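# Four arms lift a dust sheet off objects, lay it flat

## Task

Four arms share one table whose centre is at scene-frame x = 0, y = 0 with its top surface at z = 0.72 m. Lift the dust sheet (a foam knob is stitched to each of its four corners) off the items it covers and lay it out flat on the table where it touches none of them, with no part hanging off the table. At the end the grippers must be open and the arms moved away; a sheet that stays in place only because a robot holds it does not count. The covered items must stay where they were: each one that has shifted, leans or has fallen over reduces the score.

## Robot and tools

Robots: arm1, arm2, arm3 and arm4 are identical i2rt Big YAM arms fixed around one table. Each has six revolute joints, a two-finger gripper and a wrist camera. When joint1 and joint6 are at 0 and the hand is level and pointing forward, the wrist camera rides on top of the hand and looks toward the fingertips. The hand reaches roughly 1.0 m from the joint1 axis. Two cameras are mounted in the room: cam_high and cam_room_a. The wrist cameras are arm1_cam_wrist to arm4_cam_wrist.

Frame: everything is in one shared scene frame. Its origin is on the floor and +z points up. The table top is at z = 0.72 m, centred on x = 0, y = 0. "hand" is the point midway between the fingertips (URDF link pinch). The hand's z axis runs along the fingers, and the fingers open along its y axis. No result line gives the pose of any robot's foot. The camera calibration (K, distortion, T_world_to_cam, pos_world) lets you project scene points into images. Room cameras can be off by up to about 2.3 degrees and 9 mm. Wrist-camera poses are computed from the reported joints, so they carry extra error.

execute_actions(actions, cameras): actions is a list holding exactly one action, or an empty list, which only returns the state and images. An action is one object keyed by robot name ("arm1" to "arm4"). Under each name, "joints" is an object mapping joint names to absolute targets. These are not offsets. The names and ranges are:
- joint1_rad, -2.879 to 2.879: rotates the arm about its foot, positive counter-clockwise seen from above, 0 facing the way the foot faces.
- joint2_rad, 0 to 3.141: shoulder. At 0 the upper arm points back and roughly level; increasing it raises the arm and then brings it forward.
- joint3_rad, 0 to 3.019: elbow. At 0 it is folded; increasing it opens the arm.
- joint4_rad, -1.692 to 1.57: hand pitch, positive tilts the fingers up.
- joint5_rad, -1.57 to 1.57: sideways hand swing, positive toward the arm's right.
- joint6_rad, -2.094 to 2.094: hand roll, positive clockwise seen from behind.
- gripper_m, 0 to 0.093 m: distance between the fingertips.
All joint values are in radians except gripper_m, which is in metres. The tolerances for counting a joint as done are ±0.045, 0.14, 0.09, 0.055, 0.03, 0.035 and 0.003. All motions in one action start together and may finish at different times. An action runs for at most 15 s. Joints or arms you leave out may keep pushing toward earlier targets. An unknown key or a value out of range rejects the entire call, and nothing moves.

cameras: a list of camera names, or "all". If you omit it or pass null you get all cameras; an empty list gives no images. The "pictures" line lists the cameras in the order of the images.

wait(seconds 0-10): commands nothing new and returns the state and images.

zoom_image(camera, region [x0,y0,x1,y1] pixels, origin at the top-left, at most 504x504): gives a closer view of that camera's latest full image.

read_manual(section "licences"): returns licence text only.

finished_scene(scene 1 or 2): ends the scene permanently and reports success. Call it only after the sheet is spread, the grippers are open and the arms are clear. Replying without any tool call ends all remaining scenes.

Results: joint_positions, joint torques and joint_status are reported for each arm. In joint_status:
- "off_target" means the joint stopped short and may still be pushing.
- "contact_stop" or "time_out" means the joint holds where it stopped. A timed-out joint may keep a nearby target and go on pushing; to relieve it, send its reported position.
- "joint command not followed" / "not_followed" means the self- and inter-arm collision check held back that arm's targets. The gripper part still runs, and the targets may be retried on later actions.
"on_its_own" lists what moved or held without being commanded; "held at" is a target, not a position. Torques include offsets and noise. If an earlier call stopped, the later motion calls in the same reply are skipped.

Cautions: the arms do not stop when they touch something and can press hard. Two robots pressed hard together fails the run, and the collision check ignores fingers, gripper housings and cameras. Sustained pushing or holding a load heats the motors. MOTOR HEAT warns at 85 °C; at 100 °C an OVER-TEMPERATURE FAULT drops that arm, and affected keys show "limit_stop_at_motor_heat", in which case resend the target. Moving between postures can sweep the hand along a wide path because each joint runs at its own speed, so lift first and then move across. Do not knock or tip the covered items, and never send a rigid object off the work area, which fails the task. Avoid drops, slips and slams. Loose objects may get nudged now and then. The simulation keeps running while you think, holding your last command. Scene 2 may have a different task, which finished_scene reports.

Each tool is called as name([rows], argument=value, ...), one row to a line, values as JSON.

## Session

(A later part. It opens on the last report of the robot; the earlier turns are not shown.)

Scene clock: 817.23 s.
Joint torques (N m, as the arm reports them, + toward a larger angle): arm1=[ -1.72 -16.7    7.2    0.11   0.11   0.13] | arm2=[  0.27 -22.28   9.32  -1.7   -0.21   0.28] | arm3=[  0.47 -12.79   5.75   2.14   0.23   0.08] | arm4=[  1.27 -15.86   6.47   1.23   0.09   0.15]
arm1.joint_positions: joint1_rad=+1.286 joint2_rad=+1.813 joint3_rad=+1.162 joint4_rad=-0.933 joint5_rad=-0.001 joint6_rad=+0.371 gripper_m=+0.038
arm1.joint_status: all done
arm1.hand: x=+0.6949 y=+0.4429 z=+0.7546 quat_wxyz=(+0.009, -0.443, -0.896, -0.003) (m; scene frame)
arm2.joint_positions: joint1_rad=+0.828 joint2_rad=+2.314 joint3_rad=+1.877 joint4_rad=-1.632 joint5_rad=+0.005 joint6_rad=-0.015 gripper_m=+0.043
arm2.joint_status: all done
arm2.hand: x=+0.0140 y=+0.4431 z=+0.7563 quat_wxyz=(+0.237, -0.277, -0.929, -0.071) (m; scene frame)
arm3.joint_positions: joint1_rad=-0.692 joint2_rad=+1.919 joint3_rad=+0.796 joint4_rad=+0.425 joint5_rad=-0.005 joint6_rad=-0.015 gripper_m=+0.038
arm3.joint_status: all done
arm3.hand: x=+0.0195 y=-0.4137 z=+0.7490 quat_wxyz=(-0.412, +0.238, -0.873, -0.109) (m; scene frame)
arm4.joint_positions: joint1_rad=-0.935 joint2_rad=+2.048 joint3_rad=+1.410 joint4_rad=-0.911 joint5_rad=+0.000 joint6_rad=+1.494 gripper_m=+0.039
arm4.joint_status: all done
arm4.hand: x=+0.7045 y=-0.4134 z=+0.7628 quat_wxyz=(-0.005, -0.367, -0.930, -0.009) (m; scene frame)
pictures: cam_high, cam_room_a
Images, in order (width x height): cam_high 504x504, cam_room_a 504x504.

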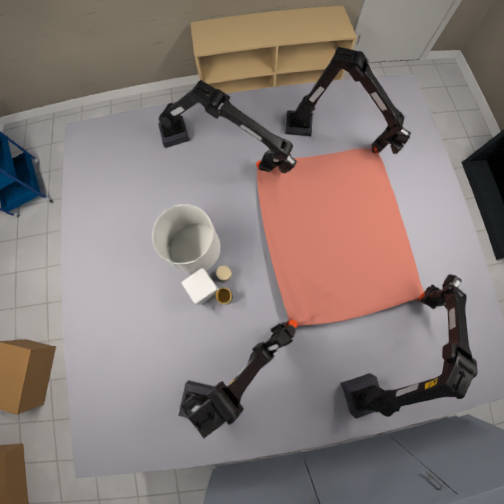

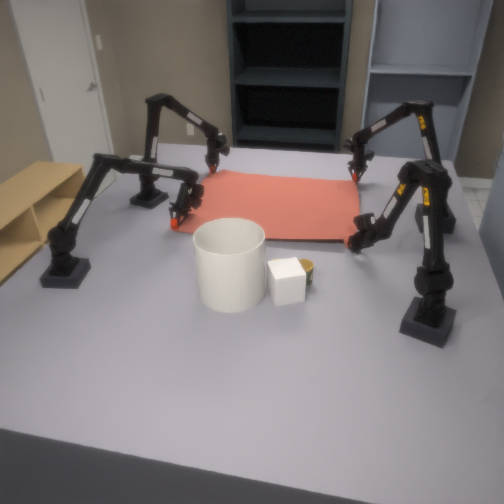

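execute_actions([
  {"arm1":{"joints":{"joint1_rad":1.335}},"arm4":{"joints":{"joint1_rad":-0.98}}},
], cameras=["cam_high"])

execute_actions([
  {"arm1":{"joints":{"gripper_m":0.093}},"arm2":{"joints":{"gripper_m":0.093}},"arm3":{"joints":{"gripper_m":0.093}},"arm4":{"joints":{"gripper_m":0.093}}},
], cameras=[])

execute_actions([
  {"arm1":{"joints":{"joint2_rad":1.55}},"arm2":{"joints":{"joint2_rad":2.05}},"arm3":{"joints":{"joint2_rad":1.6}},"arm4":{"joints":{"joint2_rad":1.8}}},
], cameras=["cam_high","cam_room_a"])

Scene clock: 830.37 s.
Joint torques (N m, as the arm reports them, + toward a larger angle): arm1=[ -0.64 -16.01   7.44  -0.05  -0.2    0.1 ] | arm2=[  0.82 -22.29   9.24  -1.59  -0.21   0.27] | arm3=[  0.48 -13.03   5.73   2.17   0.23   0.08] | arm4=[  0.54 -15.99   6.4    1.04   0.42   0.12]
arm1.joint_positions: joint1_rad=+1.327 joint2_rad=+1.813 joint3_rad=+1.162 joint4_rad=-0.925 joint5_rad=+0.008 joint6_rad=+0.371 gripper_m=+0.038
arm1.joint_status: all done
arm1.hand: x=+0.7055 y=+0.4574 z=+0.7546 quat_wxyz=(+0.005, -0.425, -0.905, +0.002) (m; scene frame)
arm2.joint_positions: joint1_rad=+0.828 joint2_rad=+2.314 joint3_rad=+1.877 joint4_rad=-1.632 joint5_rad=+0.005 joint6_rad=-0.015 gripper_m=+0.043
arm2.joint_status: not commanded
arm2.hand: x=+0.0140 y=+0.4431 z=+0.7563 quat_wxyz=(+0.237, -0.277, -0.929, -0.071) (m; scene frame)
arm3.joint_positions: joint1_rad=-0.692 joint2_rad=+1.919 joint3_rad=+0.796 joint4_rad=+0.425 joint5_rad=-0.005 joint6_rad=-0.015 gripper_m=+0.038
arm3.joint_status: not commanded
arm3.hand: x=+0.0195 y=-0.4137 z=+0.7490 quat_wxyz=(-0.412, +0.238, -0.873, -0.109) (m; scene frame)
arm4.joint_positions: joint1_rad=-0.965 joint2_rad=+2.048 joint3_rad=+1.410 joint4_rad=-0.903 joint5_rad=-0.009 joint6_rad=+1.494 gripper_m=+0.039
arm4.joint_status: all done
arm4.hand: x=+0.7159 y=-0.4235 z=+0.7628 quat_wxyz=(-0.002, -0.381, -0.925, -0.015) (m; scene frame)
pictures: cam_high
Images, in order (width x height): cam_high 504x504.

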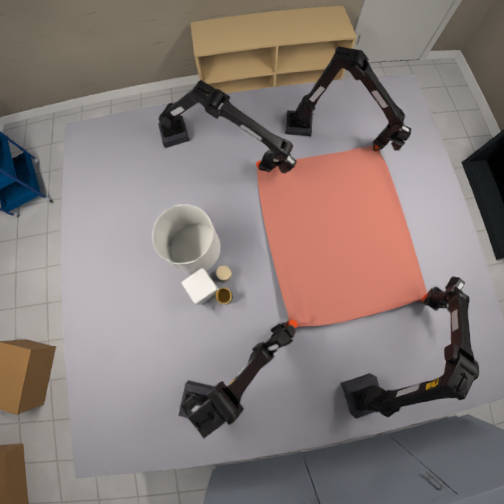

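Scene clock: 831.07 s.
Joint torques (N m, as the arm reports them, + toward a larger angle): arm1=[  0.14 -15.89   7.3    0.04  -0.04   0.06] | arm2=[  0.16 -22.57   9.32  -1.47  -0.11   0.27] | arm3=[  0.51 -13.23   5.82   2.22   0.11   0.05] | arm4=[  1.31 -15.73   6.45   1.09   0.16   0.15]
arm1.joint_positions: joint1_rad=+1.327 joint2_rad=+1.813 joint3_rad=+1.162 joint4_rad=-0.925 joint5_rad=+0.003 joint6_rad=+0.372 gripper_m=+0.093
arm1.joint_status: all done
arm1.hand: x=+0.7062 y=+0.4586 z=+0.7546 quat_wxyz=(+0.005, -0.425, -0.905, -0.001) (m; scene frame)
arm2.joint_positions: joint1_rad=+0.828 joint2_rad=+2.314 joint3_rad=+1.877 joint4_rad=-1.632 joint5_rad=+0.002 joint6_rad=-0.015 gripper_m=+0.093
arm2.joint_status: all done
arm2.hand: x=+0.0141 y=+0.4436 z=+0.7563 quat_wxyz=(+0.237, -0.277, -0.928, -0.073) (m; scene frame)
arm3.joint_positions: joint1_rad=-0.692 joint2_rad=+1.919 joint3_rad=+0.796 joint4_rad=+0.425 joint5_rad=-0.002 joint6_rad=-0.013 gripper_m=+0.093
arm3.joint_status: all done
arm3.hand: x=+0.0199 y=-0.4143 z=+0.7490 quat_wxyz=(-0.412, +0.236, -0.873, -0.108) (m; scene frame)
arm4.joint_positions: joint1_rad=-0.975 joint2_rad=+2.048 joint3_rad=+1.410 joint4_rad=-0.903 joint5_rad=-0.002 joint6_rad=+1.494 gripper_m=+0.093
arm4.joint_status: all done
arm4.hand: x=+0.7204 y=-0.4288 z=+0.7628 quat_wxyz=(-0.006, -0.385, -0.923, -0.013) (m; scene frame)
pictures: none
No camera images: the call's "cameras" was empty. Leave "cameras" out to get every camera's image.

Scene clock: 832.47 s.
Joint torques (N m, as the arm reports them, + toward a larger angle): arm1=[ -0.21 -11.86   9.08   0.28  -0.04   0.04] | arm2=[  0.46 -20.73   9.37  -0.97  -0.13   0.23] | arm3=[  0.62 -10.47   9.08   2.25   0.11   0.05] | arm4=[  1.3  -13.07   8.53   1.55   0.13   0.12]
arm1.joint_positions: joint1_rad=+1.327 joint2_rad=+1.530 joint3_rad=+1.162 joint4_rad=-0.925 joint5_rad=+0.003 joint6_rad=+0.372 gripper_m=+0.093
arm1.joint_status: all done
arm1.hand: x=+0.7213 y=+0.4496 z=+0.8877 quat_wxyz=(-0.136, -0.421, -0.897, +0.008) (m; scene frame)
arm2.joint_positions: joint1_rad=+0.828 joint2_rad=+2.060 joint3_rad=+1.891 joint4_rad=-1.638 joint5_rad=+0.002 joint6_rad=-0.015 gripper_m=+0.093
arm2.joint_status: all done
arm2.hand: x=+0.0330 y=+0.4311 z=+0.9002 quat_wxyz=(+0.113, -0.284, -0.951, -0.034) (m; scene frame)
arm3.joint_positions: joint1_rad=-0.692 joint2_rad=+1.586 joint3_rad=+0.790 joint4_rad=+0.428 joint5_rad=-0.002 joint6_rad=-0.013 gripper_m=+0.093
arm3.joint_status: all done
arm3.hand: x=+0.0393 y=-0.4036 z=+0.9349 quat_wxyz=(-0.551, +0.215, -0.794, -0.143) (m; scene frame)
arm4.joint_positions: joint1_rad=-0.975 joint2_rad=+1.777 joint3_rad=+1.402 joint4_rad=-0.903 joint5_rad=-0.001 joint6_rad=+1.494 gripper_m=+0.093
arm4.joint_status: all done
arm4.hand: x=+0.7373 y=-0.4145 z=+0.9121 quat_wxyz=(-0.065, -0.381, -0.913, -0.129) (m; scene frame)
pictures: cam_high, cam_room_a
Images, in order (width x height): cam_high 504x504, cam_room_a 504x504.

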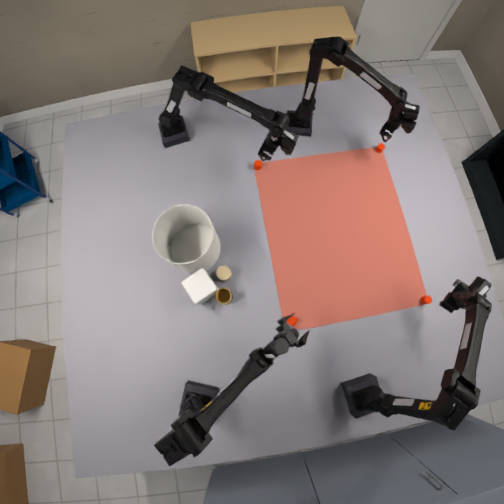

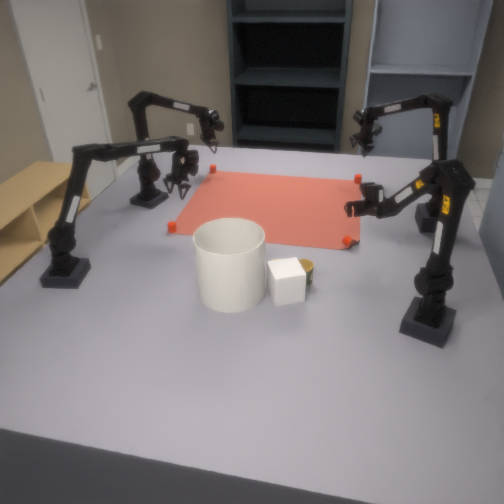

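Corner C looks slightly off; retract and inspect.

execute_actions([
  {"arm1":{"joints":{"joint2_rad":1.2}},"arm2":{"joints":{"joint2_rad":1.5,"joint3_rad":1.4}},"arm3":{"joints":{"joint2_rad":1.4,"joint4_rad":-0.5}},"arm4":{"joints":{"joint2_rad":1.4,"joint3_rad":1.2}}},
], cameras=["cam_high","cam_room_a","arm3_cam_wrist"])

zoom_image(camera="cam_high", region=[240,270,340,370])

zoom_image(camera="cam_room_a", region=[300,200,400,280])

Scene clock: 839.97 s.
Joint torques (N m, as the arm reports them, + toward a larger angle): arm1=[-0.58 -8.03 10.3   0.98 -0.04 -0.03] | arm2=[  1.15 -12.21   8.68  -0.52  -0.06   0.26] | arm3=[ 0.53 -8.26  9.58  0.81  0.11  0.06] | arm4=[ 1.1  -8.07  9.09  1.81  0.14  0.11]
arm1.joint_positions: joint1_rad=+1.327 joint2_rad=+1.189 joint3_rad=+1.162 joint4_rad=-0.925 joint5_rad=+0.003 joint6_rad=+0.372 gripper_m=+0.093
arm1.joint_status: all done
arm1.hand: x=+0.6955 y=+0.4632 z=+1.0467 quat_wxyz=(-0.301, -0.406, -0.863, +0.019) (m; scene frame)
arm2.joint_positions: joint1_rad=+0.828 joint2_rad=+1.502 joint3_rad=+1.393 joint4_rad=-1.642 joint5_rad=+0.002 joint6_rad=-0.015 gripper_m=+0.093
arm2.joint_status: all done
arm2.hand: x=-0.1156 y=+0.5319 z=+1.0003 quat_wxyz=(+0.087, -0.285, -0.954, -0.026) (m; scene frame)
arm3.joint_positions: joint1_rad=-0.692 joint2_rad=+1.391 joint3_rad=+0.790 joint4_rad=-0.491 joint5_rad=-0.002 joint6_rad=-0.013 gripper_m=+0.093
arm3.joint_status: all done
arm3.hand: x=-0.0846 y=-0.4737 z=+0.8681 quat_wxyz=(-0.233, +0.253, -0.937, -0.062) (m; scene frame)
arm4.joint_positions: joint1_rad=-0.975 joint2_rad=+1.381 joint3_rad=+1.198 joint4_rad=-0.903 joint5_rad=-0.001 joint6_rad=+1.494 gripper_m=+0.093
arm4.joint_status: all done
arm4.hand: x=+0.6727 y=-0.4692 z=+1.0290 quat_wxyz=(-0.109, -0.374, -0.896, -0.214) (m; scene frame)
pictures: arm3_cam_wrist, cam_high, cam_room_a
camera_calibration (this result's frames):
arm3_cam_wrist: T_world_to_cam=[[0.50577, -0.862668, -0.000016461, -0.363197], [-0.856335, -0.50206, 0.120937, -0.406573], [-0.104337, -0.0611523, -0.99266, 0.949276], [0, 0, 0, 1]] pos_world=[-0.0654246, -0.459392, 0.991473]
Images, in order (width x height): arm3_cam_wrist 616x616, cam_high 504x504, cam_room_a 504x504.

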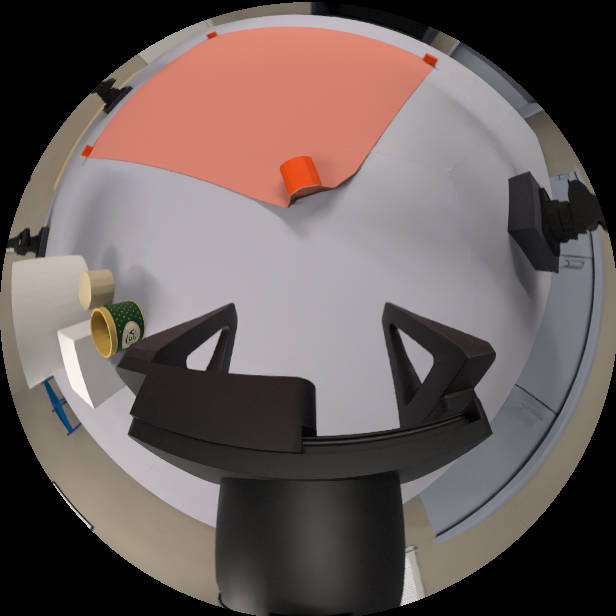

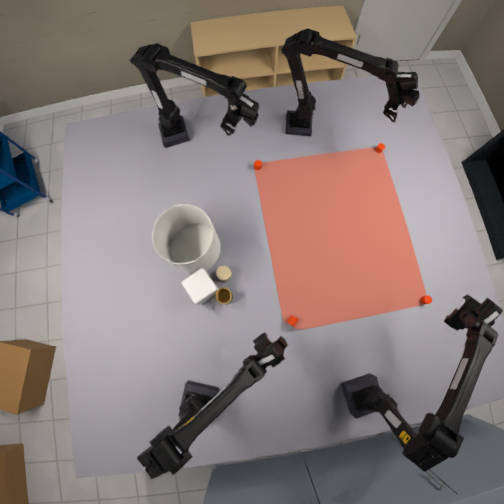

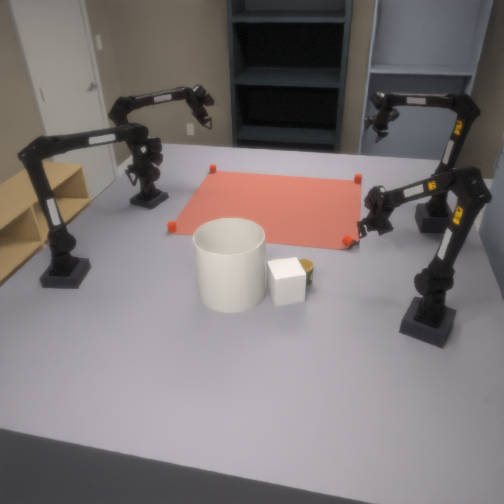

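Region (240, 270, 340, 370) of cam_high's 504x504 image, scaled by 5.040, with more detail than that image has.

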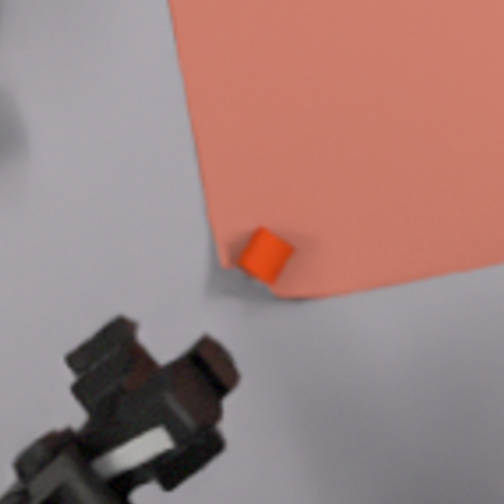

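Region (300, 200, 400, 280) of cam_room_a's 504x504 image, scaled by 5.040, with more detail than that image has; it fills the top 403 rows of this view, and the rest is white.

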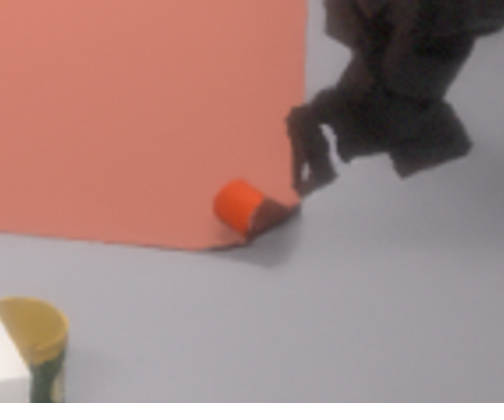

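execute_actions([
  {"arm3":{"joints":{"joint1_rad":-0.668,"joint2_rad":2.0,"joint3_rad":1.95,"joint4_rad":-1.468}}},
], cameras=[])

execute_actions([
  {"arm3":{"joints":{"joint2_rad":2.27}}},
], cameras=["arm3_cam_wrist","cam_room_a"])

Scene clock: 865.33 s.
Joint torques (N m, as the arm reports them, + toward a larger angle): arm1=[ 0.04 -8.21 10.26  0.92 -0.06  0.07] | arm2=[  0.65 -12.21   8.52  -0.61  -0.12   0.28] | arm3=[  1.47 -17.84  13.58  -0.12   0.08   0.06] | arm4=[ 1.15 -7.83  9.14  1.82  0.13  0.1 ]
arm1.joint_positions: joint1_rad=+1.327 joint2_rad=+1.189 joint3_rad=+1.162 joint4_rad=-0.925 joint5_rad=+0.003 joint6_rad=+0.372 gripper_m=+0.093
arm1.joint_status: not commanded
arm1.hand: x=+0.6955 y=+0.4632 z=+1.0467 quat_wxyz=(-0.301, -0.406, -0.863, +0.019) (m; scene frame)
arm2.joint_positions: joint1_rad=+0.828 joint2_rad=+1.502 joint3_rad=+1.393 joint4_rad=-1.642 joint5_rad=+0.002 joint6_rad=-0.015 gripper_m=+0.093
arm2.joint_status: not commanded
arm2.hand: x=-0.1156 y=+0.5319 z=+1.0003 quat_wxyz=(+0.087, -0.285, -0.954, -0.026) (m; scene frame)
arm3.joint_positions: joint1_rad=-0.673 joint2_rad=+1.991 joint3_rad=+1.911 joint4_rad=-1.459 joint5_rad=-0.002 joint6_rad=-0.013 gripper_m=+0.093
arm3.joint_status: all done
arm3.hand: x=+0.0634 y=-0.3763 z=+0.9609 quat_wxyz=(-0.019, +0.270, -0.963, -0.007) (m; scene frame)
arm4.joint_positions: joint1_rad=-0.975 joint2_rad=+1.381 joint3_rad=+1.198 joint4_rad=-0.903 joint5_rad=-0.001 joint6_rad=+1.494 gripper_m=+0.093
arm4.joint_status: not commanded
arm4.hand: x=+0.6727 y=-0.4692 z=+1.0290 quat_wxyz=(-0.109, -0.374, -0.896, -0.214) (m; scene frame)
pictures: none
No camera images: the call's "cameras" was empty. Leave "cameras" out to get every camera's image.

Scene clock: 866.70 s.
Joint torques (N m, as the arm reports them, + toward a larger angle): arm1=[-0.43 -7.9  10.37  0.94 -0.05  0.06] | arm2=[  0.8  -11.77   8.66  -0.63  -0.09   0.28] | arm3=[  1.3  -19.88  11.22  -0.56   0.09   0.05] | arm4=[ 1.05 -7.91  9.12  1.8   0.14  0.1 ]
arm1.joint_positions: joint1_rad=+1.327 joint2_rad=+1.189 joint3_rad=+1.162 joint4_rad=-0.925 joint5_rad=+0.003 joint6_rad=+0.372 gripper_m=+0.093
arm1.joint_status: not commanded
arm1.hand: x=+0.6955 y=+0.4632 z=+1.0467 quat_wxyz=(-0.301, -0.406, -0.863, +0.019) (m; scene frame)
arm2.joint_positions: joint1_rad=+0.828 joint2_rad=+1.502 joint3_rad=+1.393 joint4_rad=-1.642 joint5_rad=+0.002 joint6_rad=-0.015 gripper_m=+0.093
arm2.joint_status: not commanded
arm2.hand: x=-0.1156 y=+0.5319 z=+1.0003 quat_wxyz=(+0.087, -0.285, -0.954, -0.026) (m; scene frame)
arm3.joint_positions: joint1_rad=-0.673 joint2_rad=+2.275 joint3_rad=+1.927 joint4_rad=-1.461 joint5_rad=-0.002 joint6_rad=-0.013 gripper_m=+0.093
arm3.joint_status: all done
arm3.hand: x=+0.0584 y=-0.3791 z=+0.7948 quat_wxyz=(+0.111, +0.268, -0.956, +0.028) (m; scene frame)
arm4.joint_positions: joint1_rad=-0.975 joint2_rad=+1.381 joint3_rad=+1.198 joint4_rad=-0.903 joint5_rad=-0.001 joint6_rad=+1.494 gripper_m=+0.093
arm4.joint_status: not commanded
arm4.hand: x=+0.6727 y=-0.4692 z=+1.0290 quat_wxyz=(-0.109, -0.374, -0.896, -0.214) (m; scene frame)
pictures: arm3_cam_wrist, cam_room_a
camera_calibration (this result's frames):
arm3_cam_wrist: T_world_to_cam=[[0.519802, -0.854234, -0.00946717, -0.34398], [-0.567839, -0.353767, 0.743241, -0.68297], [-0.638251, -0.380962, -0.668957, 0.549833], [0, 0, 0, 1]] pos_world=[0.141916, -0.325986, 0.872169]
Images, in order (width x height): arm3_cam_wrist 616x616, cam_room_a 504x504.

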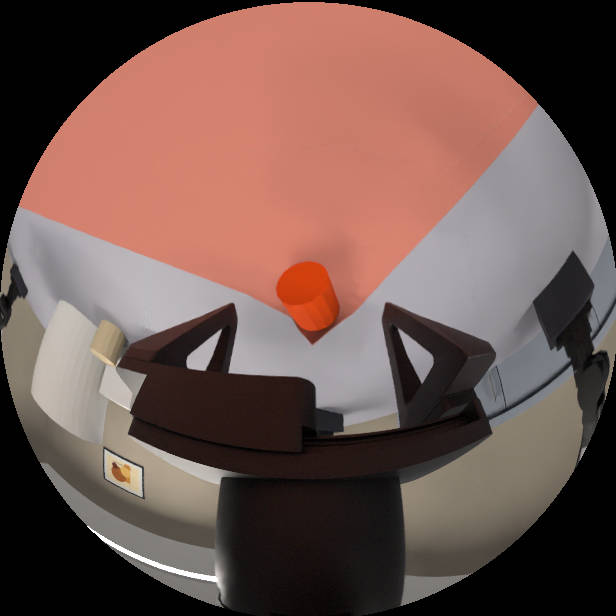

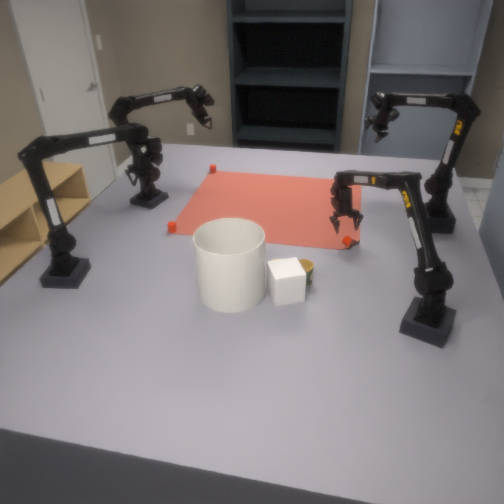

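execute_actions([
  {"arm3":{"joints":{"joint2_rad":2.365,"joint4_rad":-1.55}}},
], cameras=["arm3_cam_wrist","cam_room_a"])

Scene clock: 874.17 s.
Joint torques (N m, as the arm reports them, + toward a larger angle): arm1=[-0.68 -8.47 10.18  0.9  -0.03 -0.02] | arm2=[  0.09 -12.1    8.5   -0.61  -0.13   0.27] | arm3=[  1.29 -20.51  10.53  -1.1    0.09   0.06] | arm4=[ 1.3  -8.    9.15  1.83  0.14  0.12]
arm1.joint_positions: joint1_rad=+1.327 joint2_rad=+1.189 joint3_rad=+1.162 joint4_rad=-0.925 joint5_rad=+0.003 joint6_rad=+0.372 gripper_m=+0.093
arm1.joint_status: not commanded
arm1.hand: x=+0.6955 y=+0.4632 z=+1.0467 quat_wxyz=(-0.301, -0.406, -0.863, +0.019) (m; scene frame)
arm2.joint_positions: joint1_rad=+0.828 joint2_rad=+1.502 joint3_rad=+1.393 joint4_rad=-1.642 joint5_rad=+0.002 joint6_rad=-0.015 gripper_m=+0.093
arm2.joint_status: not commanded
arm2.hand: x=-0.1156 y=+0.5319 z=+1.0003 quat_wxyz=(+0.087, -0.285, -0.954, -0.026) (m; scene frame)
arm3.joint_positions: joint1_rad=-0.673 joint2_rad=+2.365 joint3_rad=+1.927 joint4_rad=-1.538 joint5_rad=-0.002 joint6_rad=-0.013 gripper_m=+0.093
arm3.joint_status: all done
arm3.hand: x=+0.0317 y=-0.3948 z=+0.7481 quat_wxyz=(+0.191, +0.265, -0.944, +0.049) (m; scene frame)
arm4.joint_positions: joint1_rad=-0.975 joint2_rad=+1.381 joint3_rad=+1.198 joint4_rad=-0.903 joint5_rad=-0.001 joint6_rad=+1.494 gripper_m=+0.093
arm4.joint_status: not commanded
arm4.hand: x=+0.6727 y=-0.4692 z=+1.0290 quat_wxyz=(-0.109, -0.374, -0.896, -0.214) (m; scene frame)
pictures: arm3_cam_wrist, cam_room_a
camera_calibration (this result's frames):
arm3_cam_wrist: T_world_to_cam=[[0.518459, -0.855027, -0.0113551, -0.342855], [-0.453126, -0.285973, 0.844332, -0.721493], [-0.725173, -0.432606, -0.535701, 0.378258], [0, 0, 0, 1]] pos_world=[0.125132, -0.335841, 0.807919]
Images, in order (width x height): arm3_cam_wrist 616x616, cam_room_a 504x504.

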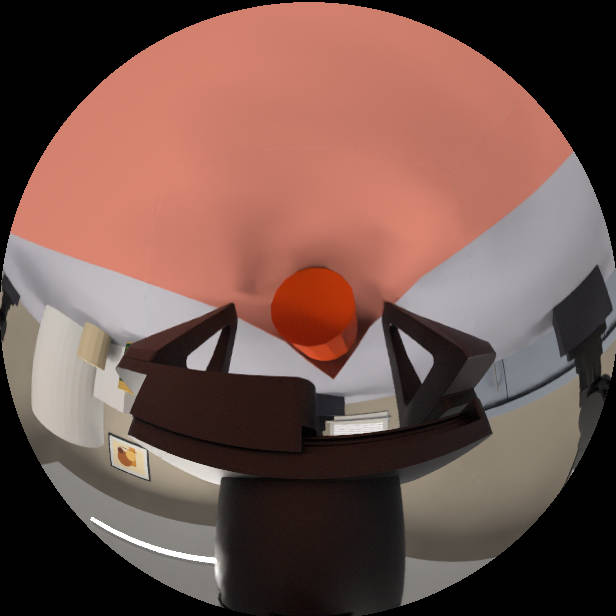

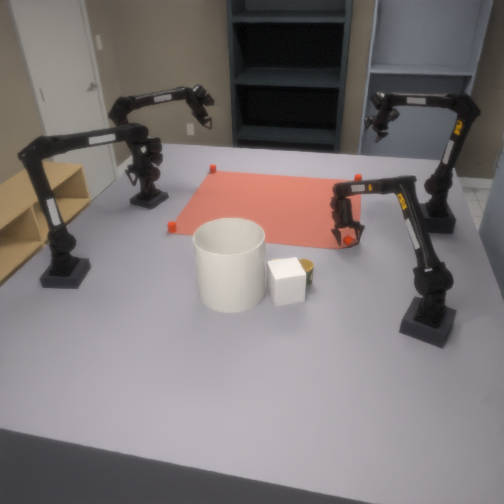

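execute_actions([
  {"arm3":{"joints":{"gripper_m":0.03}}},
], cameras=[])

execute_actions([
  {"arm3":{"joints":{"joint2_rad":2.27}}},
], cameras=[])

execute_actions([
  {"arm3":{"joints":{"joint2_rad":2.03,"joint3_rad":1.53,"joint4_rad":-1.05}}},
], cameras=[])

execute_actions([
  {"arm3":{"joints":{"joint1_rad":-0.70,"joint2_rad":1.83,"joint3_rad":1.137,"joint4_rad":-0.5}}},
], cameras=["arm3_cam_wrist","cam_room_a"])

Scene clock: 884.90 s.
Joint torques (N m, as the arm reports them, + toward a larger angle): arm1=[-0.71 -8.13 10.31  0.96 -0.06  0.05] | arm2=[  0.67 -12.11   8.54  -0.7   -0.12   0.29] | arm3=[  1.25 -20.38  10.51  -1.05   0.03   0.05] | arm4=[ 1.29 -8.08  9.1   1.8   0.13  0.12]
arm1.joint_positions: joint1_rad=+1.327 joint2_rad=+1.189 joint3_rad=+1.162 joint4_rad=-0.925 joint5_rad=+0.003 joint6_rad=+0.372 gripper_m=+0.093
arm1.joint_status: not commanded
arm1.hand: x=+0.6955 y=+0.4632 z=+1.0467 quat_wxyz=(-0.301, -0.406, -0.863, +0.019) (m; scene frame)
arm2.joint_positions: joint1_rad=+0.828 joint2_rad=+1.502 joint3_rad=+1.393 joint4_rad=-1.642 joint5_rad=+0.002 joint6_rad=-0.015 gripper_m=+0.093
arm2.joint_status: not commanded
arm2.hand: x=-0.1156 y=+0.5319 z=+1.0003 quat_wxyz=(+0.087, -0.285, -0.954, -0.026) (m; scene frame)
arm3.joint_positions: joint1_rad=-0.673 joint2_rad=+2.365 joint3_rad=+1.927 joint4_rad=-1.538 joint5_rad=-0.001 joint6_rad=-0.012 gripper_m=+0.044
arm3.joint_status: gripper_m off_target (ended at +0.044, target +0.030)
arm3.hand: x=+0.0317 y=-0.3950 z=+0.7481 quat_wxyz=(+0.191, +0.265, -0.944, +0.050) (m; scene frame)
arm4.joint_positions: joint1_rad=-0.975 joint2_rad=+1.381 joint3_rad=+1.198 joint4_rad=-0.903 joint5_rad=-0.001 joint6_rad=+1.494 gripper_m=+0.093
arm4.joint_status: not commanded
arm4.hand: x=+0.6727 y=-0.4692 z=+1.0290 quat_wxyz=(-0.109, -0.374, -0.896, -0.214) (m; scene frame)
pictures: none
No camera images: the call's "cameras" was empty. Leave "cameras" out to get every camera's image.

Scene clock: 885.93 s.
Joint torques (N m, as the arm reports them, + toward a larger angle): arm1=[-1.34 -8.32 10.22  0.91 -0.05  0.02] | arm2=[  0.74 -11.6    8.58  -0.66  -0.09   0.29] | arm3=[  1.33 -19.47  11.03  -0.78   0.04   0.05] | arm4=[ 1.24 -7.95  9.16  1.82  0.13  0.11]
arm1.joint_positions: joint1_rad=+1.327 joint2_rad=+1.189 joint3_rad=+1.162 joint4_rad=-0.925 joint5_rad=+0.003 joint6_rad=+0.372 gripper_m=+0.093
arm1.joint_status: not commanded
arm1.hand: x=+0.6955 y=+0.4632 z=+1.0467 quat_wxyz=(-0.301, -0.406, -0.863, +0.019) (m; scene frame)
arm2.joint_positions: joint1_rad=+0.828 joint2_rad=+1.502 joint3_rad=+1.393 joint4_rad=-1.642 joint5_rad=+0.002 joint6_rad=-0.015 gripper_m=+0.093
arm2.joint_status: not commanded
arm2.hand: x=-0.1156 y=+0.5319 z=+1.0003 quat_wxyz=(+0.087, -0.285, -0.954, -0.026) (m; scene frame)
arm3.joint_positions: joint1_rad=-0.673 joint2_rad=+2.260 joint3_rad=+1.927 joint4_rad=-1.540 joint5_rad=-0.001 joint6_rad=-0.012 gripper_m=+0.044
arm3.joint_status: all done
arm3.hand: x=+0.0437 y=-0.3880 z=+0.8086 quat_wxyz=(+0.142, +0.267, -0.952, +0.037) (m; scene frame)
arm4.joint_positions: joint1_rad=-0.975 joint2_rad=+1.381 joint3_rad=+1.198 joint4_rad=-0.903 joint5_rad=-0.001 joint6_rad=+1.494 gripper_m=+0.093
arm4.joint_status: not commanded
arm4.hand: x=+0.6727 y=-0.4692 z=+1.0290 quat_wxyz=(-0.109, -0.374, -0.896, -0.214) (m; scene frame)
pictures: none
No camera images: the call's "cameras" was empty. Leave "cameras" out to get every camera's image.

Scene clock: 887.23 s.
Joint torques (N m, as the arm reports them, + toward a larger angle): arm1=[-0.11 -8.27 10.36  1.1  -0.01  0.05] | arm2=[  0.64 -11.74   8.5   -0.56  -0.11   0.27] | arm3=[  1.5  -17.1    8.91   0.68   0.04   0.05] | arm4=[ 1.35 -8.17  9.19  1.79  0.13  0.11]
arm1.joint_positions: joint1_rad=+1.327 joint2_rad=+1.189 joint3_rad=+1.162 joint4_rad=-0.925 joint5_rad=+0.003 joint6_rad=+0.372 gripper_m=+0.093
arm1.joint_status: not commanded
arm1.hand: x=+0.6955 y=+0.4632 z=+1.0467 quat_wxyz=(-0.301, -0.406, -0.863, +0.019) (m; scene frame)
arm2.joint_positions: joint1_rad=+0.828 joint2_rad=+1.502 joint3_rad=+1.393 joint4_rad=-1.642 joint5_rad=+0.002 joint6_rad=-0.015 gripper_m=+0.093
arm2.joint_status: not commanded
arm2.hand: x=-0.1156 y=+0.5319 z=+1.0003 quat_wxyz=(+0.087, -0.285, -0.954, -0.026) (m; scene frame)
arm3.joint_positions: joint1_rad=-0.673 joint2_rad=+2.020 joint3_rad=+1.531 joint4_rad=-1.061 joint5_rad=-0.001 joint6_rad=-0.012 gripper_m=+0.044
arm3.joint_status: all done
arm3.hand: x=+0.0327 y=-0.3945 z=+0.8056 quat_wxyz=(-0.014, +0.270, -0.963, -0.005) (m; scene frame)
arm4.joint_positions: joint1_rad=-0.975 joint2_rad=+1.381 joint3_rad=+1.198 joint4_rad=-0.903 joint5_rad=-0.001 joint6_rad=+1.494 gripper_m=+0.093
arm4.joint_status: not commanded
arm4.hand: x=+0.6727 y=-0.4692 z=+1.0290 quat_wxyz=(-0.109, -0.374, -0.896, -0.214) (m; scene frame)
pictures: none
No camera images: the call's "cameras" was empty. Leave "cameras" out to get every camera's image.

Scene clock: 888.60 s.
Joint torques (N m, as the arm reports them, + toward a larger angle): arm1=[-0.62 -7.78 10.22  1.07 -0.05  0.07] | arm2=[  0.21 -11.9    8.57  -0.63  -0.05   0.27] | arm3=[  0.48 -13.79   8.88   1.63   0.05   0.05] | arm4=[ 1.26 -7.89  9.19  1.82  0.14  0.11]
arm1.joint_positions: joint1_rad=+1.327 joint2_rad=+1.189 joint3_rad=+1.162 joint4_rad=-0.925 joint5_rad=+0.003 joint6_rad=+0.372 gripper_m=+0.093
arm1.joint_status: not commanded
arm1.hand: x=+0.6955 y=+0.4632 z=+1.0467 quat_wxyz=(-0.301, -0.406, -0.863, +0.019) (m; scene frame)
arm2.joint_positions: joint1_rad=+0.828 joint2_rad=+1.502 joint3_rad=+1.393 joint4_rad=-1.642 joint5_rad=+0.002 joint6_rad=-0.015 gripper_m=+0.093
arm2.joint_status: not commanded
arm2.hand: x=-0.1156 y=+0.5319 z=+1.0003 quat_wxyz=(+0.087, -0.285, -0.954, -0.026) (m; scene frame)
arm3.joint_positions: joint1_rad=-0.695 joint2_rad=+1.821 joint3_rad=+1.134 joint4_rad=-0.515 joint5_rad=-0.001 joint6_rad=-0.012 gripper_m=+0.044
arm3.joint_status: all done
arm3.hand: x=+0.0179 y=-0.4178 z=+0.7974 quat_wxyz=(-0.182, +0.255, -0.949, -0.047) (m; scene frame)
arm4.joint_positions: joint1_rad=-0.975 joint2_rad=+1.381 joint3_rad=+1.198 joint4_rad=-0.903 joint5_rad=-0.001 joint6_rad=+1.494 gripper_m=+0.093
arm4.joint_status: not commanded
arm4.hand: x=+0.6727 y=-0.4692 z=+1.0290 quat_wxyz=(-0.109, -0.374, -0.896, -0.214) (m; scene frame)
pictures: arm3_cam_wrist, cam_room_a
camera_calibration (this result's frames):
arm3_cam_wrist: T_world_to_cam=[[0.502386, -0.864643, -0.00038797, -0.367282], [-0.84161, -0.489106, 0.229059, -0.363202], [-0.198244, -0.114749, -0.973413, 0.85715], [0, 0, 0, 1]] pos_world=[0.0487676, -0.396855, 0.917413]
Images, in order (width x height): arm3_cam_wrist 616x616, cam_room_a 504x504.

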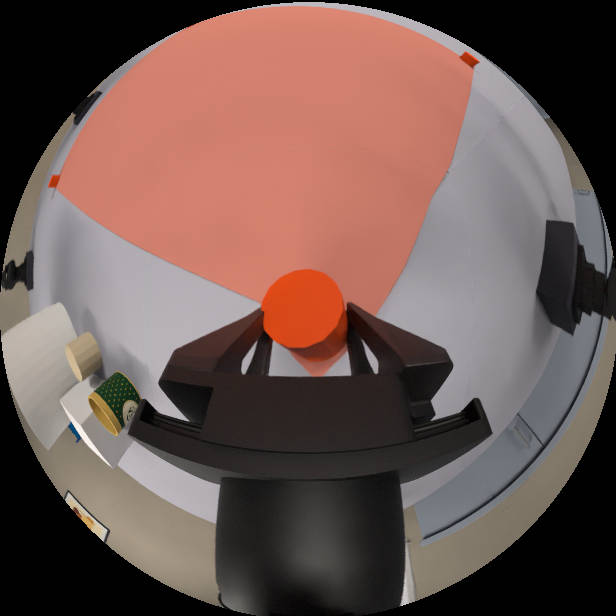

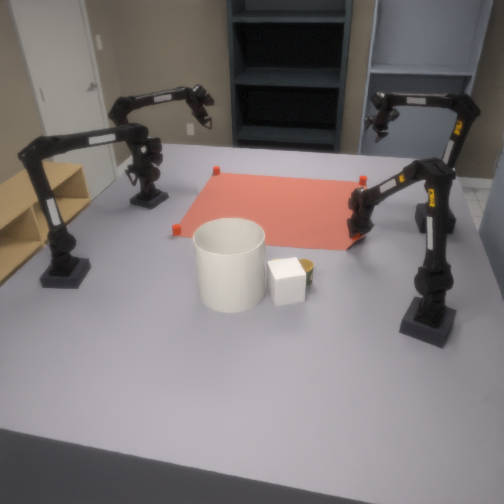

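execute_actions([
  {"arm3":{"joints":{"joint1_rad":-0.73,"joint2_rad":1.87,"joint3_rad":0.65,"joint4_rad":0.72}}},
], cameras=["cam_room_a"])

execute_actions([
  {"arm3":{"joints":{"joint2_rad":1.93}}},
], cameras=["arm3_cam_wrist","cam_room_a","cam_high"])

zoom_image(camera="cam_room_a", region=[300,200,420,290])

Scene clock: 897.40 s.
Joint torques (N m, as the arm reports them, + toward a larger angle): arm1=[-1.39 -8.88 10.37  1.15 -0.07  0.02] | arm2=[  0.57 -12.27   8.62  -0.72  -0.08   0.3 ] | arm3=[  0.75 -11.28   5.25   2.66   0.03   0.05] | arm4=[ 1.36 -8.02  9.15  1.76  0.13  0.11]
arm1.joint_positions: joint1_rad=+1.327 joint2_rad=+1.189 joint3_rad=+1.162 joint4_rad=-0.925 joint5_rad=+0.003 joint6_rad=+0.372 gripper_m=+0.093
arm1.joint_status: not commanded
arm1.hand: x=+0.6955 y=+0.4632 z=+1.0467 quat_wxyz=(-0.301, -0.406, -0.863, +0.019) (m; scene frame)
arm2.joint_positions: joint1_rad=+0.828 joint2_rad=+1.502 joint3_rad=+1.393 joint4_rad=-1.642 joint5_rad=+0.002 joint6_rad=-0.015 gripper_m=+0.093
arm2.joint_status: not commanded
arm2.hand: x=-0.1156 y=+0.5319 z=+1.0003 quat_wxyz=(+0.087, -0.285, -0.954, -0.026) (m; scene frame)
arm3.joint_positions: joint1_rad=-0.727 joint2_rad=+1.864 joint3_rad=+0.651 joint4_rad=+0.702 joint5_rad=-0.001 joint6_rad=-0.012 gripper_m=+0.039
arm3.joint_status: all done
arm3.on_its_own: gripper_m moved -0.005 toward your old target +0.030
arm3.hand: x=+0.0081 y=-0.4431 z=+0.7834 quat_wxyz=(-0.495, +0.210, -0.835, -0.119) (m; scene frame)
arm4.joint_positions: joint1_rad=-0.975 joint2_rad=+1.381 joint3_rad=+1.198 joint4_rad=-0.903 joint5_rad=-0.001 joint6_rad=+1.494 gripper_m=+0.093
arm4.joint_status: not commanded
arm4.hand: x=+0.6727 y=-0.4692 z=+1.0290 quat_wxyz=(-0.109, -0.374, -0.896, -0.214) (m; scene frame)
pictures: cam_room_a
Images, in order (width x height): cam_room_a 504x504.

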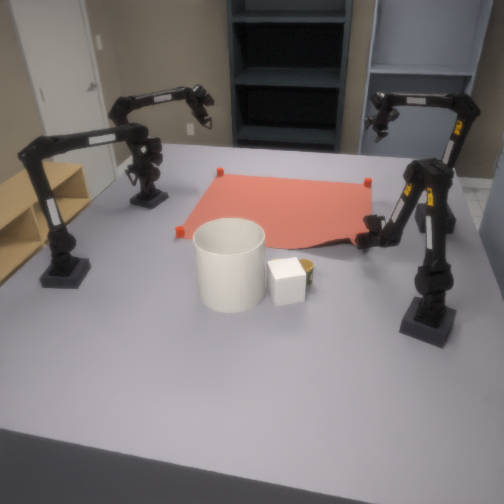

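Scene clock: 898.23 s.
Joint torques (N m, as the arm reports them, + toward a larger angle): arm1=[-1.2  -8.64 10.17  1.18 -0.05  0.  ] | arm2=[  0.48 -12.37   8.7   -0.66  -0.12   0.27] | arm3=[  0.72 -11.72   4.54   2.54   0.03   0.05] | arm4=[ 1.32 -7.88  9.14  1.79  0.13  0.12]
arm1.joint_positions: joint1_rad=+1.327 joint2_rad=+1.189 joint3_rad=+1.162 joint4_rad=-0.925 joint5_rad=+0.003 joint6_rad=+0.372 gripper_m=+0.093
arm1.joint_status: not commanded
arm1.hand: x=+0.6955 y=+0.4632 z=+1.0467 quat_wxyz=(-0.301, -0.406, -0.863, +0.019) (m; scene frame)
arm2.joint_positions: joint1_rad=+0.828 joint2_rad=+1.502 joint3_rad=+1.393 joint4_rad=-1.642 joint5_rad=+0.002 joint6_rad=-0.015 gripper_m=+0.093
arm2.joint_status: not commanded
arm2.hand: x=-0.1156 y=+0.5319 z=+1.0003 quat_wxyz=(+0.087, -0.285, -0.954, -0.026) (m; scene frame)
arm3.joint_positions: joint1_rad=-0.727 joint2_rad=+1.925 joint3_rad=+0.651 joint4_rad=+0.705 joint5_rad=-0.001 joint6_rad=-0.012 gripper_m=+0.039
arm3.joint_status: all done
arm3.hand: x=+0.0005 y=-0.4470 z=+0.7523 quat_wxyz=(-0.471, +0.213, -0.849, -0.113) (m; scene frame)
arm4.joint_positions: joint1_rad=-0.975 joint2_rad=+1.381 joint3_rad=+1.198 joint4_rad=-0.903 joint5_rad=-0.001 joint6_rad=+1.494 gripper_m=+0.093
arm4.joint_status: not commanded
arm4.hand: x=+0.6727 y=-0.4692 z=+1.0290 quat_wxyz=(-0.109, -0.374, -0.896, -0.214) (m; scene frame)
pictures: arm3_cam_wrist, cam_high, cam_room_a
camera_calibration (this result's frames):
arm3_cam_wrist: T_world_to_cam=[[0.4719, -0.881621, 0.00735944, -0.397193], [-0.809984, -0.436822, -0.391296, 0.108254], [0.348189, 0.178691, -0.920236, 0.897333], [0, 0, 0, 1]] pos_world=[-0.0373222, -0.463232, 0.87104]
Images, in order (width x height): arm3_cam_wrist 616x616, cam_high 504x504, cam_room_a 504x504.

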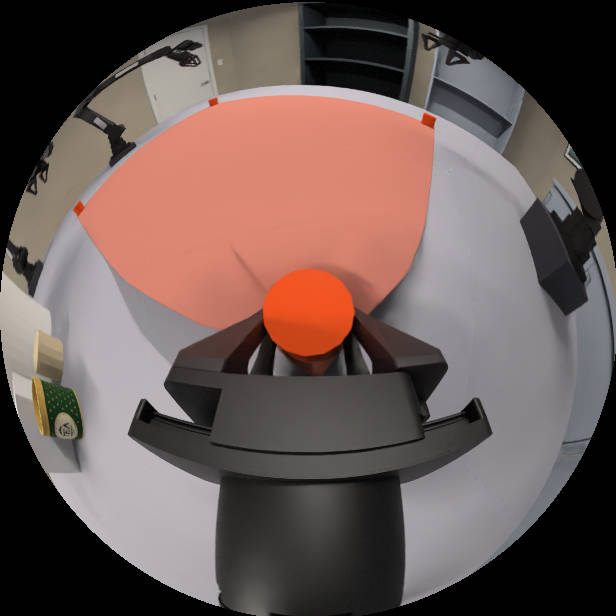

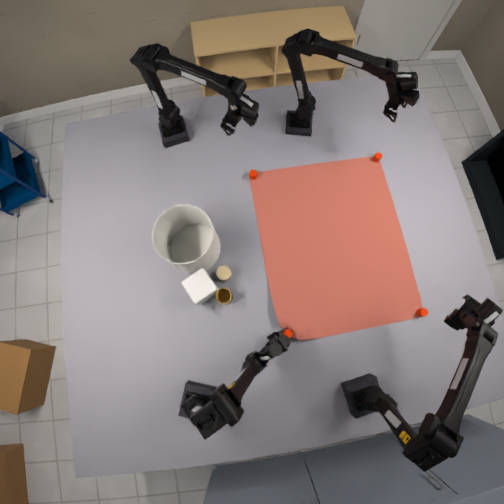

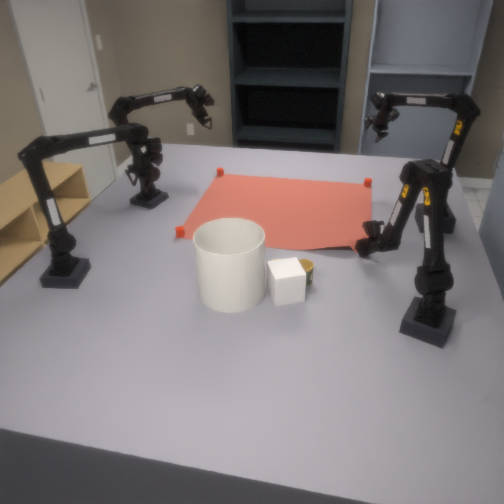

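Region (300, 200, 420, 290) of cam_room_a's 504x504 image, scaled by 4.200, with more detail than that image has; it fills the top 378 rows of this view, and the rest is white.

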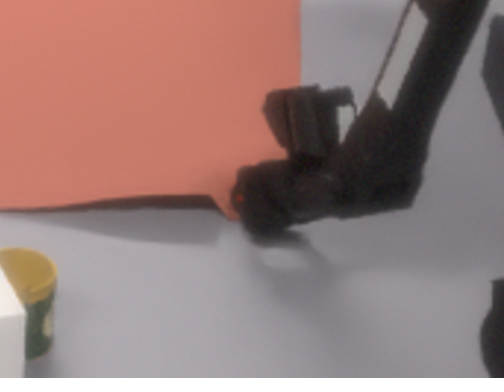

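execute_actions([
  {"arm3":{"joints":{"joint1_rad":-0.775,"joint2_rad":1.79,"joint3_rad":0.559,"joint4_rad":0.53}}},
], cameras=["arm3_cam_wrist","cam_room_a","cam_high"])

zoom_image(camera="cam_room_a", region=[300,200,420,290])

Scene clock: 909.77 s.
Joint torques (N m, as the arm reports them, + toward a larger angle): arm1=[-0.17 -7.77 10.6   1.   -0.06  0.01] | arm2=[  0.22 -11.92   8.56  -0.55  -0.06   0.26] | arm3=[  0.79 -10.47   5.01   1.37   0.03   0.04] | arm4=[ 1.22 -7.87  9.14  1.83  0.14  0.12]
arm1.joint_positions: joint1_rad=+1.327 joint2_rad=+1.189 joint3_rad=+1.162 joint4_rad=-0.925 joint5_rad=+0.003 joint6_rad=+0.372 gripper_m=+0.093
arm1.joint_status: not commanded
arm1.hand: x=+0.6955 y=+0.4632 z=+1.0467 quat_wxyz=(-0.301, -0.406, -0.863, +0.019) (m; scene frame)
arm2.joint_positions: joint1_rad=+0.828 joint2_rad=+1.502 joint3_rad=+1.393 joint4_rad=-1.642 joint5_rad=+0.002 joint6_rad=-0.015 gripper_m=+0.093
arm2.joint_status: not commanded
arm2.hand: x=-0.1156 y=+0.5319 z=+1.0003 quat_wxyz=(+0.087, -0.285, -0.954, -0.026) (m; scene frame)
arm3.joint_positions: joint1_rad=-0.772 joint2_rad=+1.790 joint3_rad=+0.560 joint4_rad=+0.539 joint5_rad=+0.000 joint6_rad=-0.012 gripper_m=+0.039
arm3.joint_status: all done
arm3.hand: x=-0.0325 y=-0.4892 z=+0.7561 quat_wxyz=(-0.420, +0.200, -0.881, -0.091) (m; scene frame)
arm4.joint_positions: joint1_rad=-0.975 joint2_rad=+1.381 joint3_rad=+1.198 joint4_rad=-0.903 joint5_rad=-0.001 joint6_rad=+1.494 gripper_m=+0.093
arm4.joint_status: not commanded
arm4.hand: x=+0.6727 y=-0.4692 z=+1.0290 quat_wxyz=(-0.109, -0.374, -0.896, -0.214) (m; scene frame)
pictures: arm3_cam_wrist, cam_high, cam_room_a
camera_calibration (this result's frames):
arm3_cam_wrist: T_world_to_cam=[[0.43206, -0.901826, 0.00584246, -0.428928], [-0.866142, -0.416751, -0.275892, -0.0147347], [0.251241, 0.114141, -0.961171, 0.916041], [0, 0, 0, 1]] pos_world=[-0.0575867, -0.497517, 0.878912]
Images, in order (width x height): arm3_cam_wrist 616x616, cam_high 504x504, cam_room_a 504x504.

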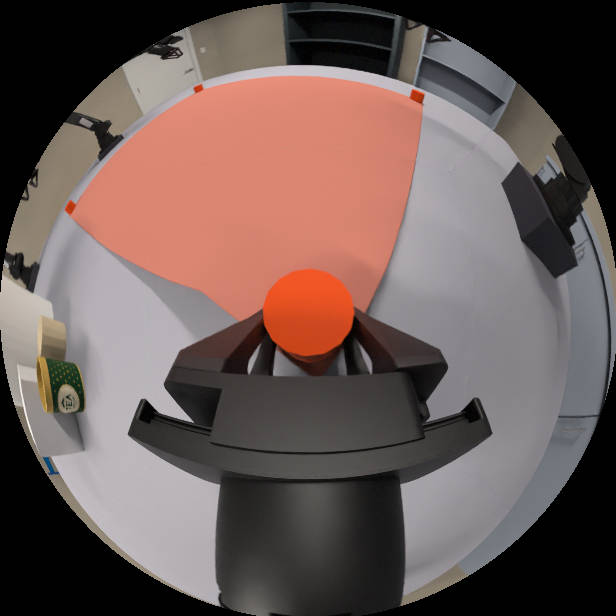

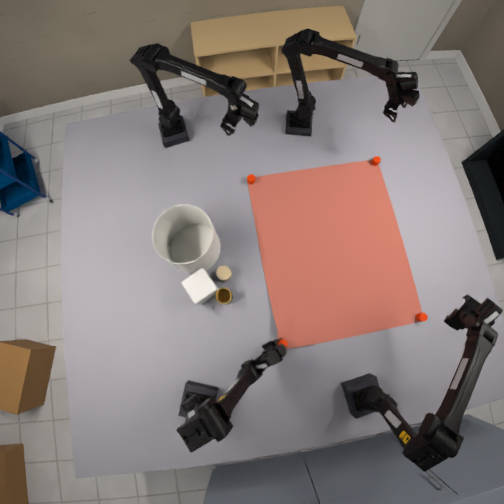

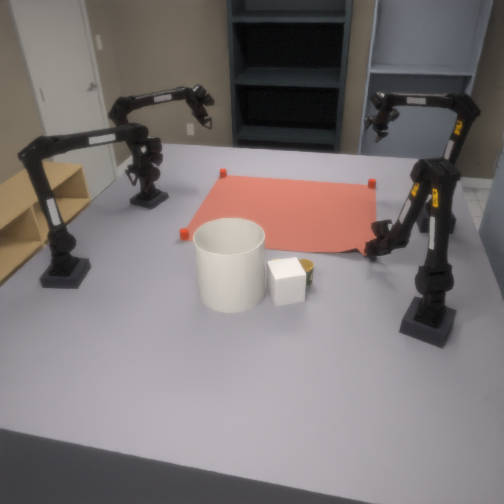

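Region (300, 200, 420, 290) of cam_room_a's 504x504 image, scaled by 4.200, with more detail than that image has; it fills the top 378 rows of this view, and the rest is white.

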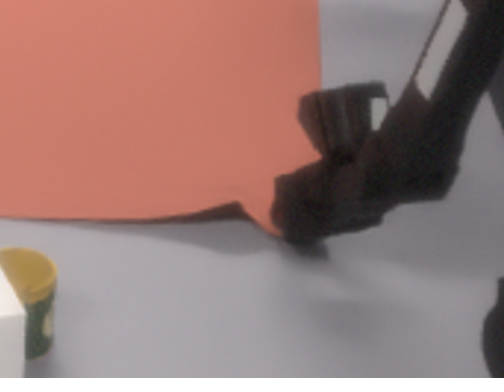

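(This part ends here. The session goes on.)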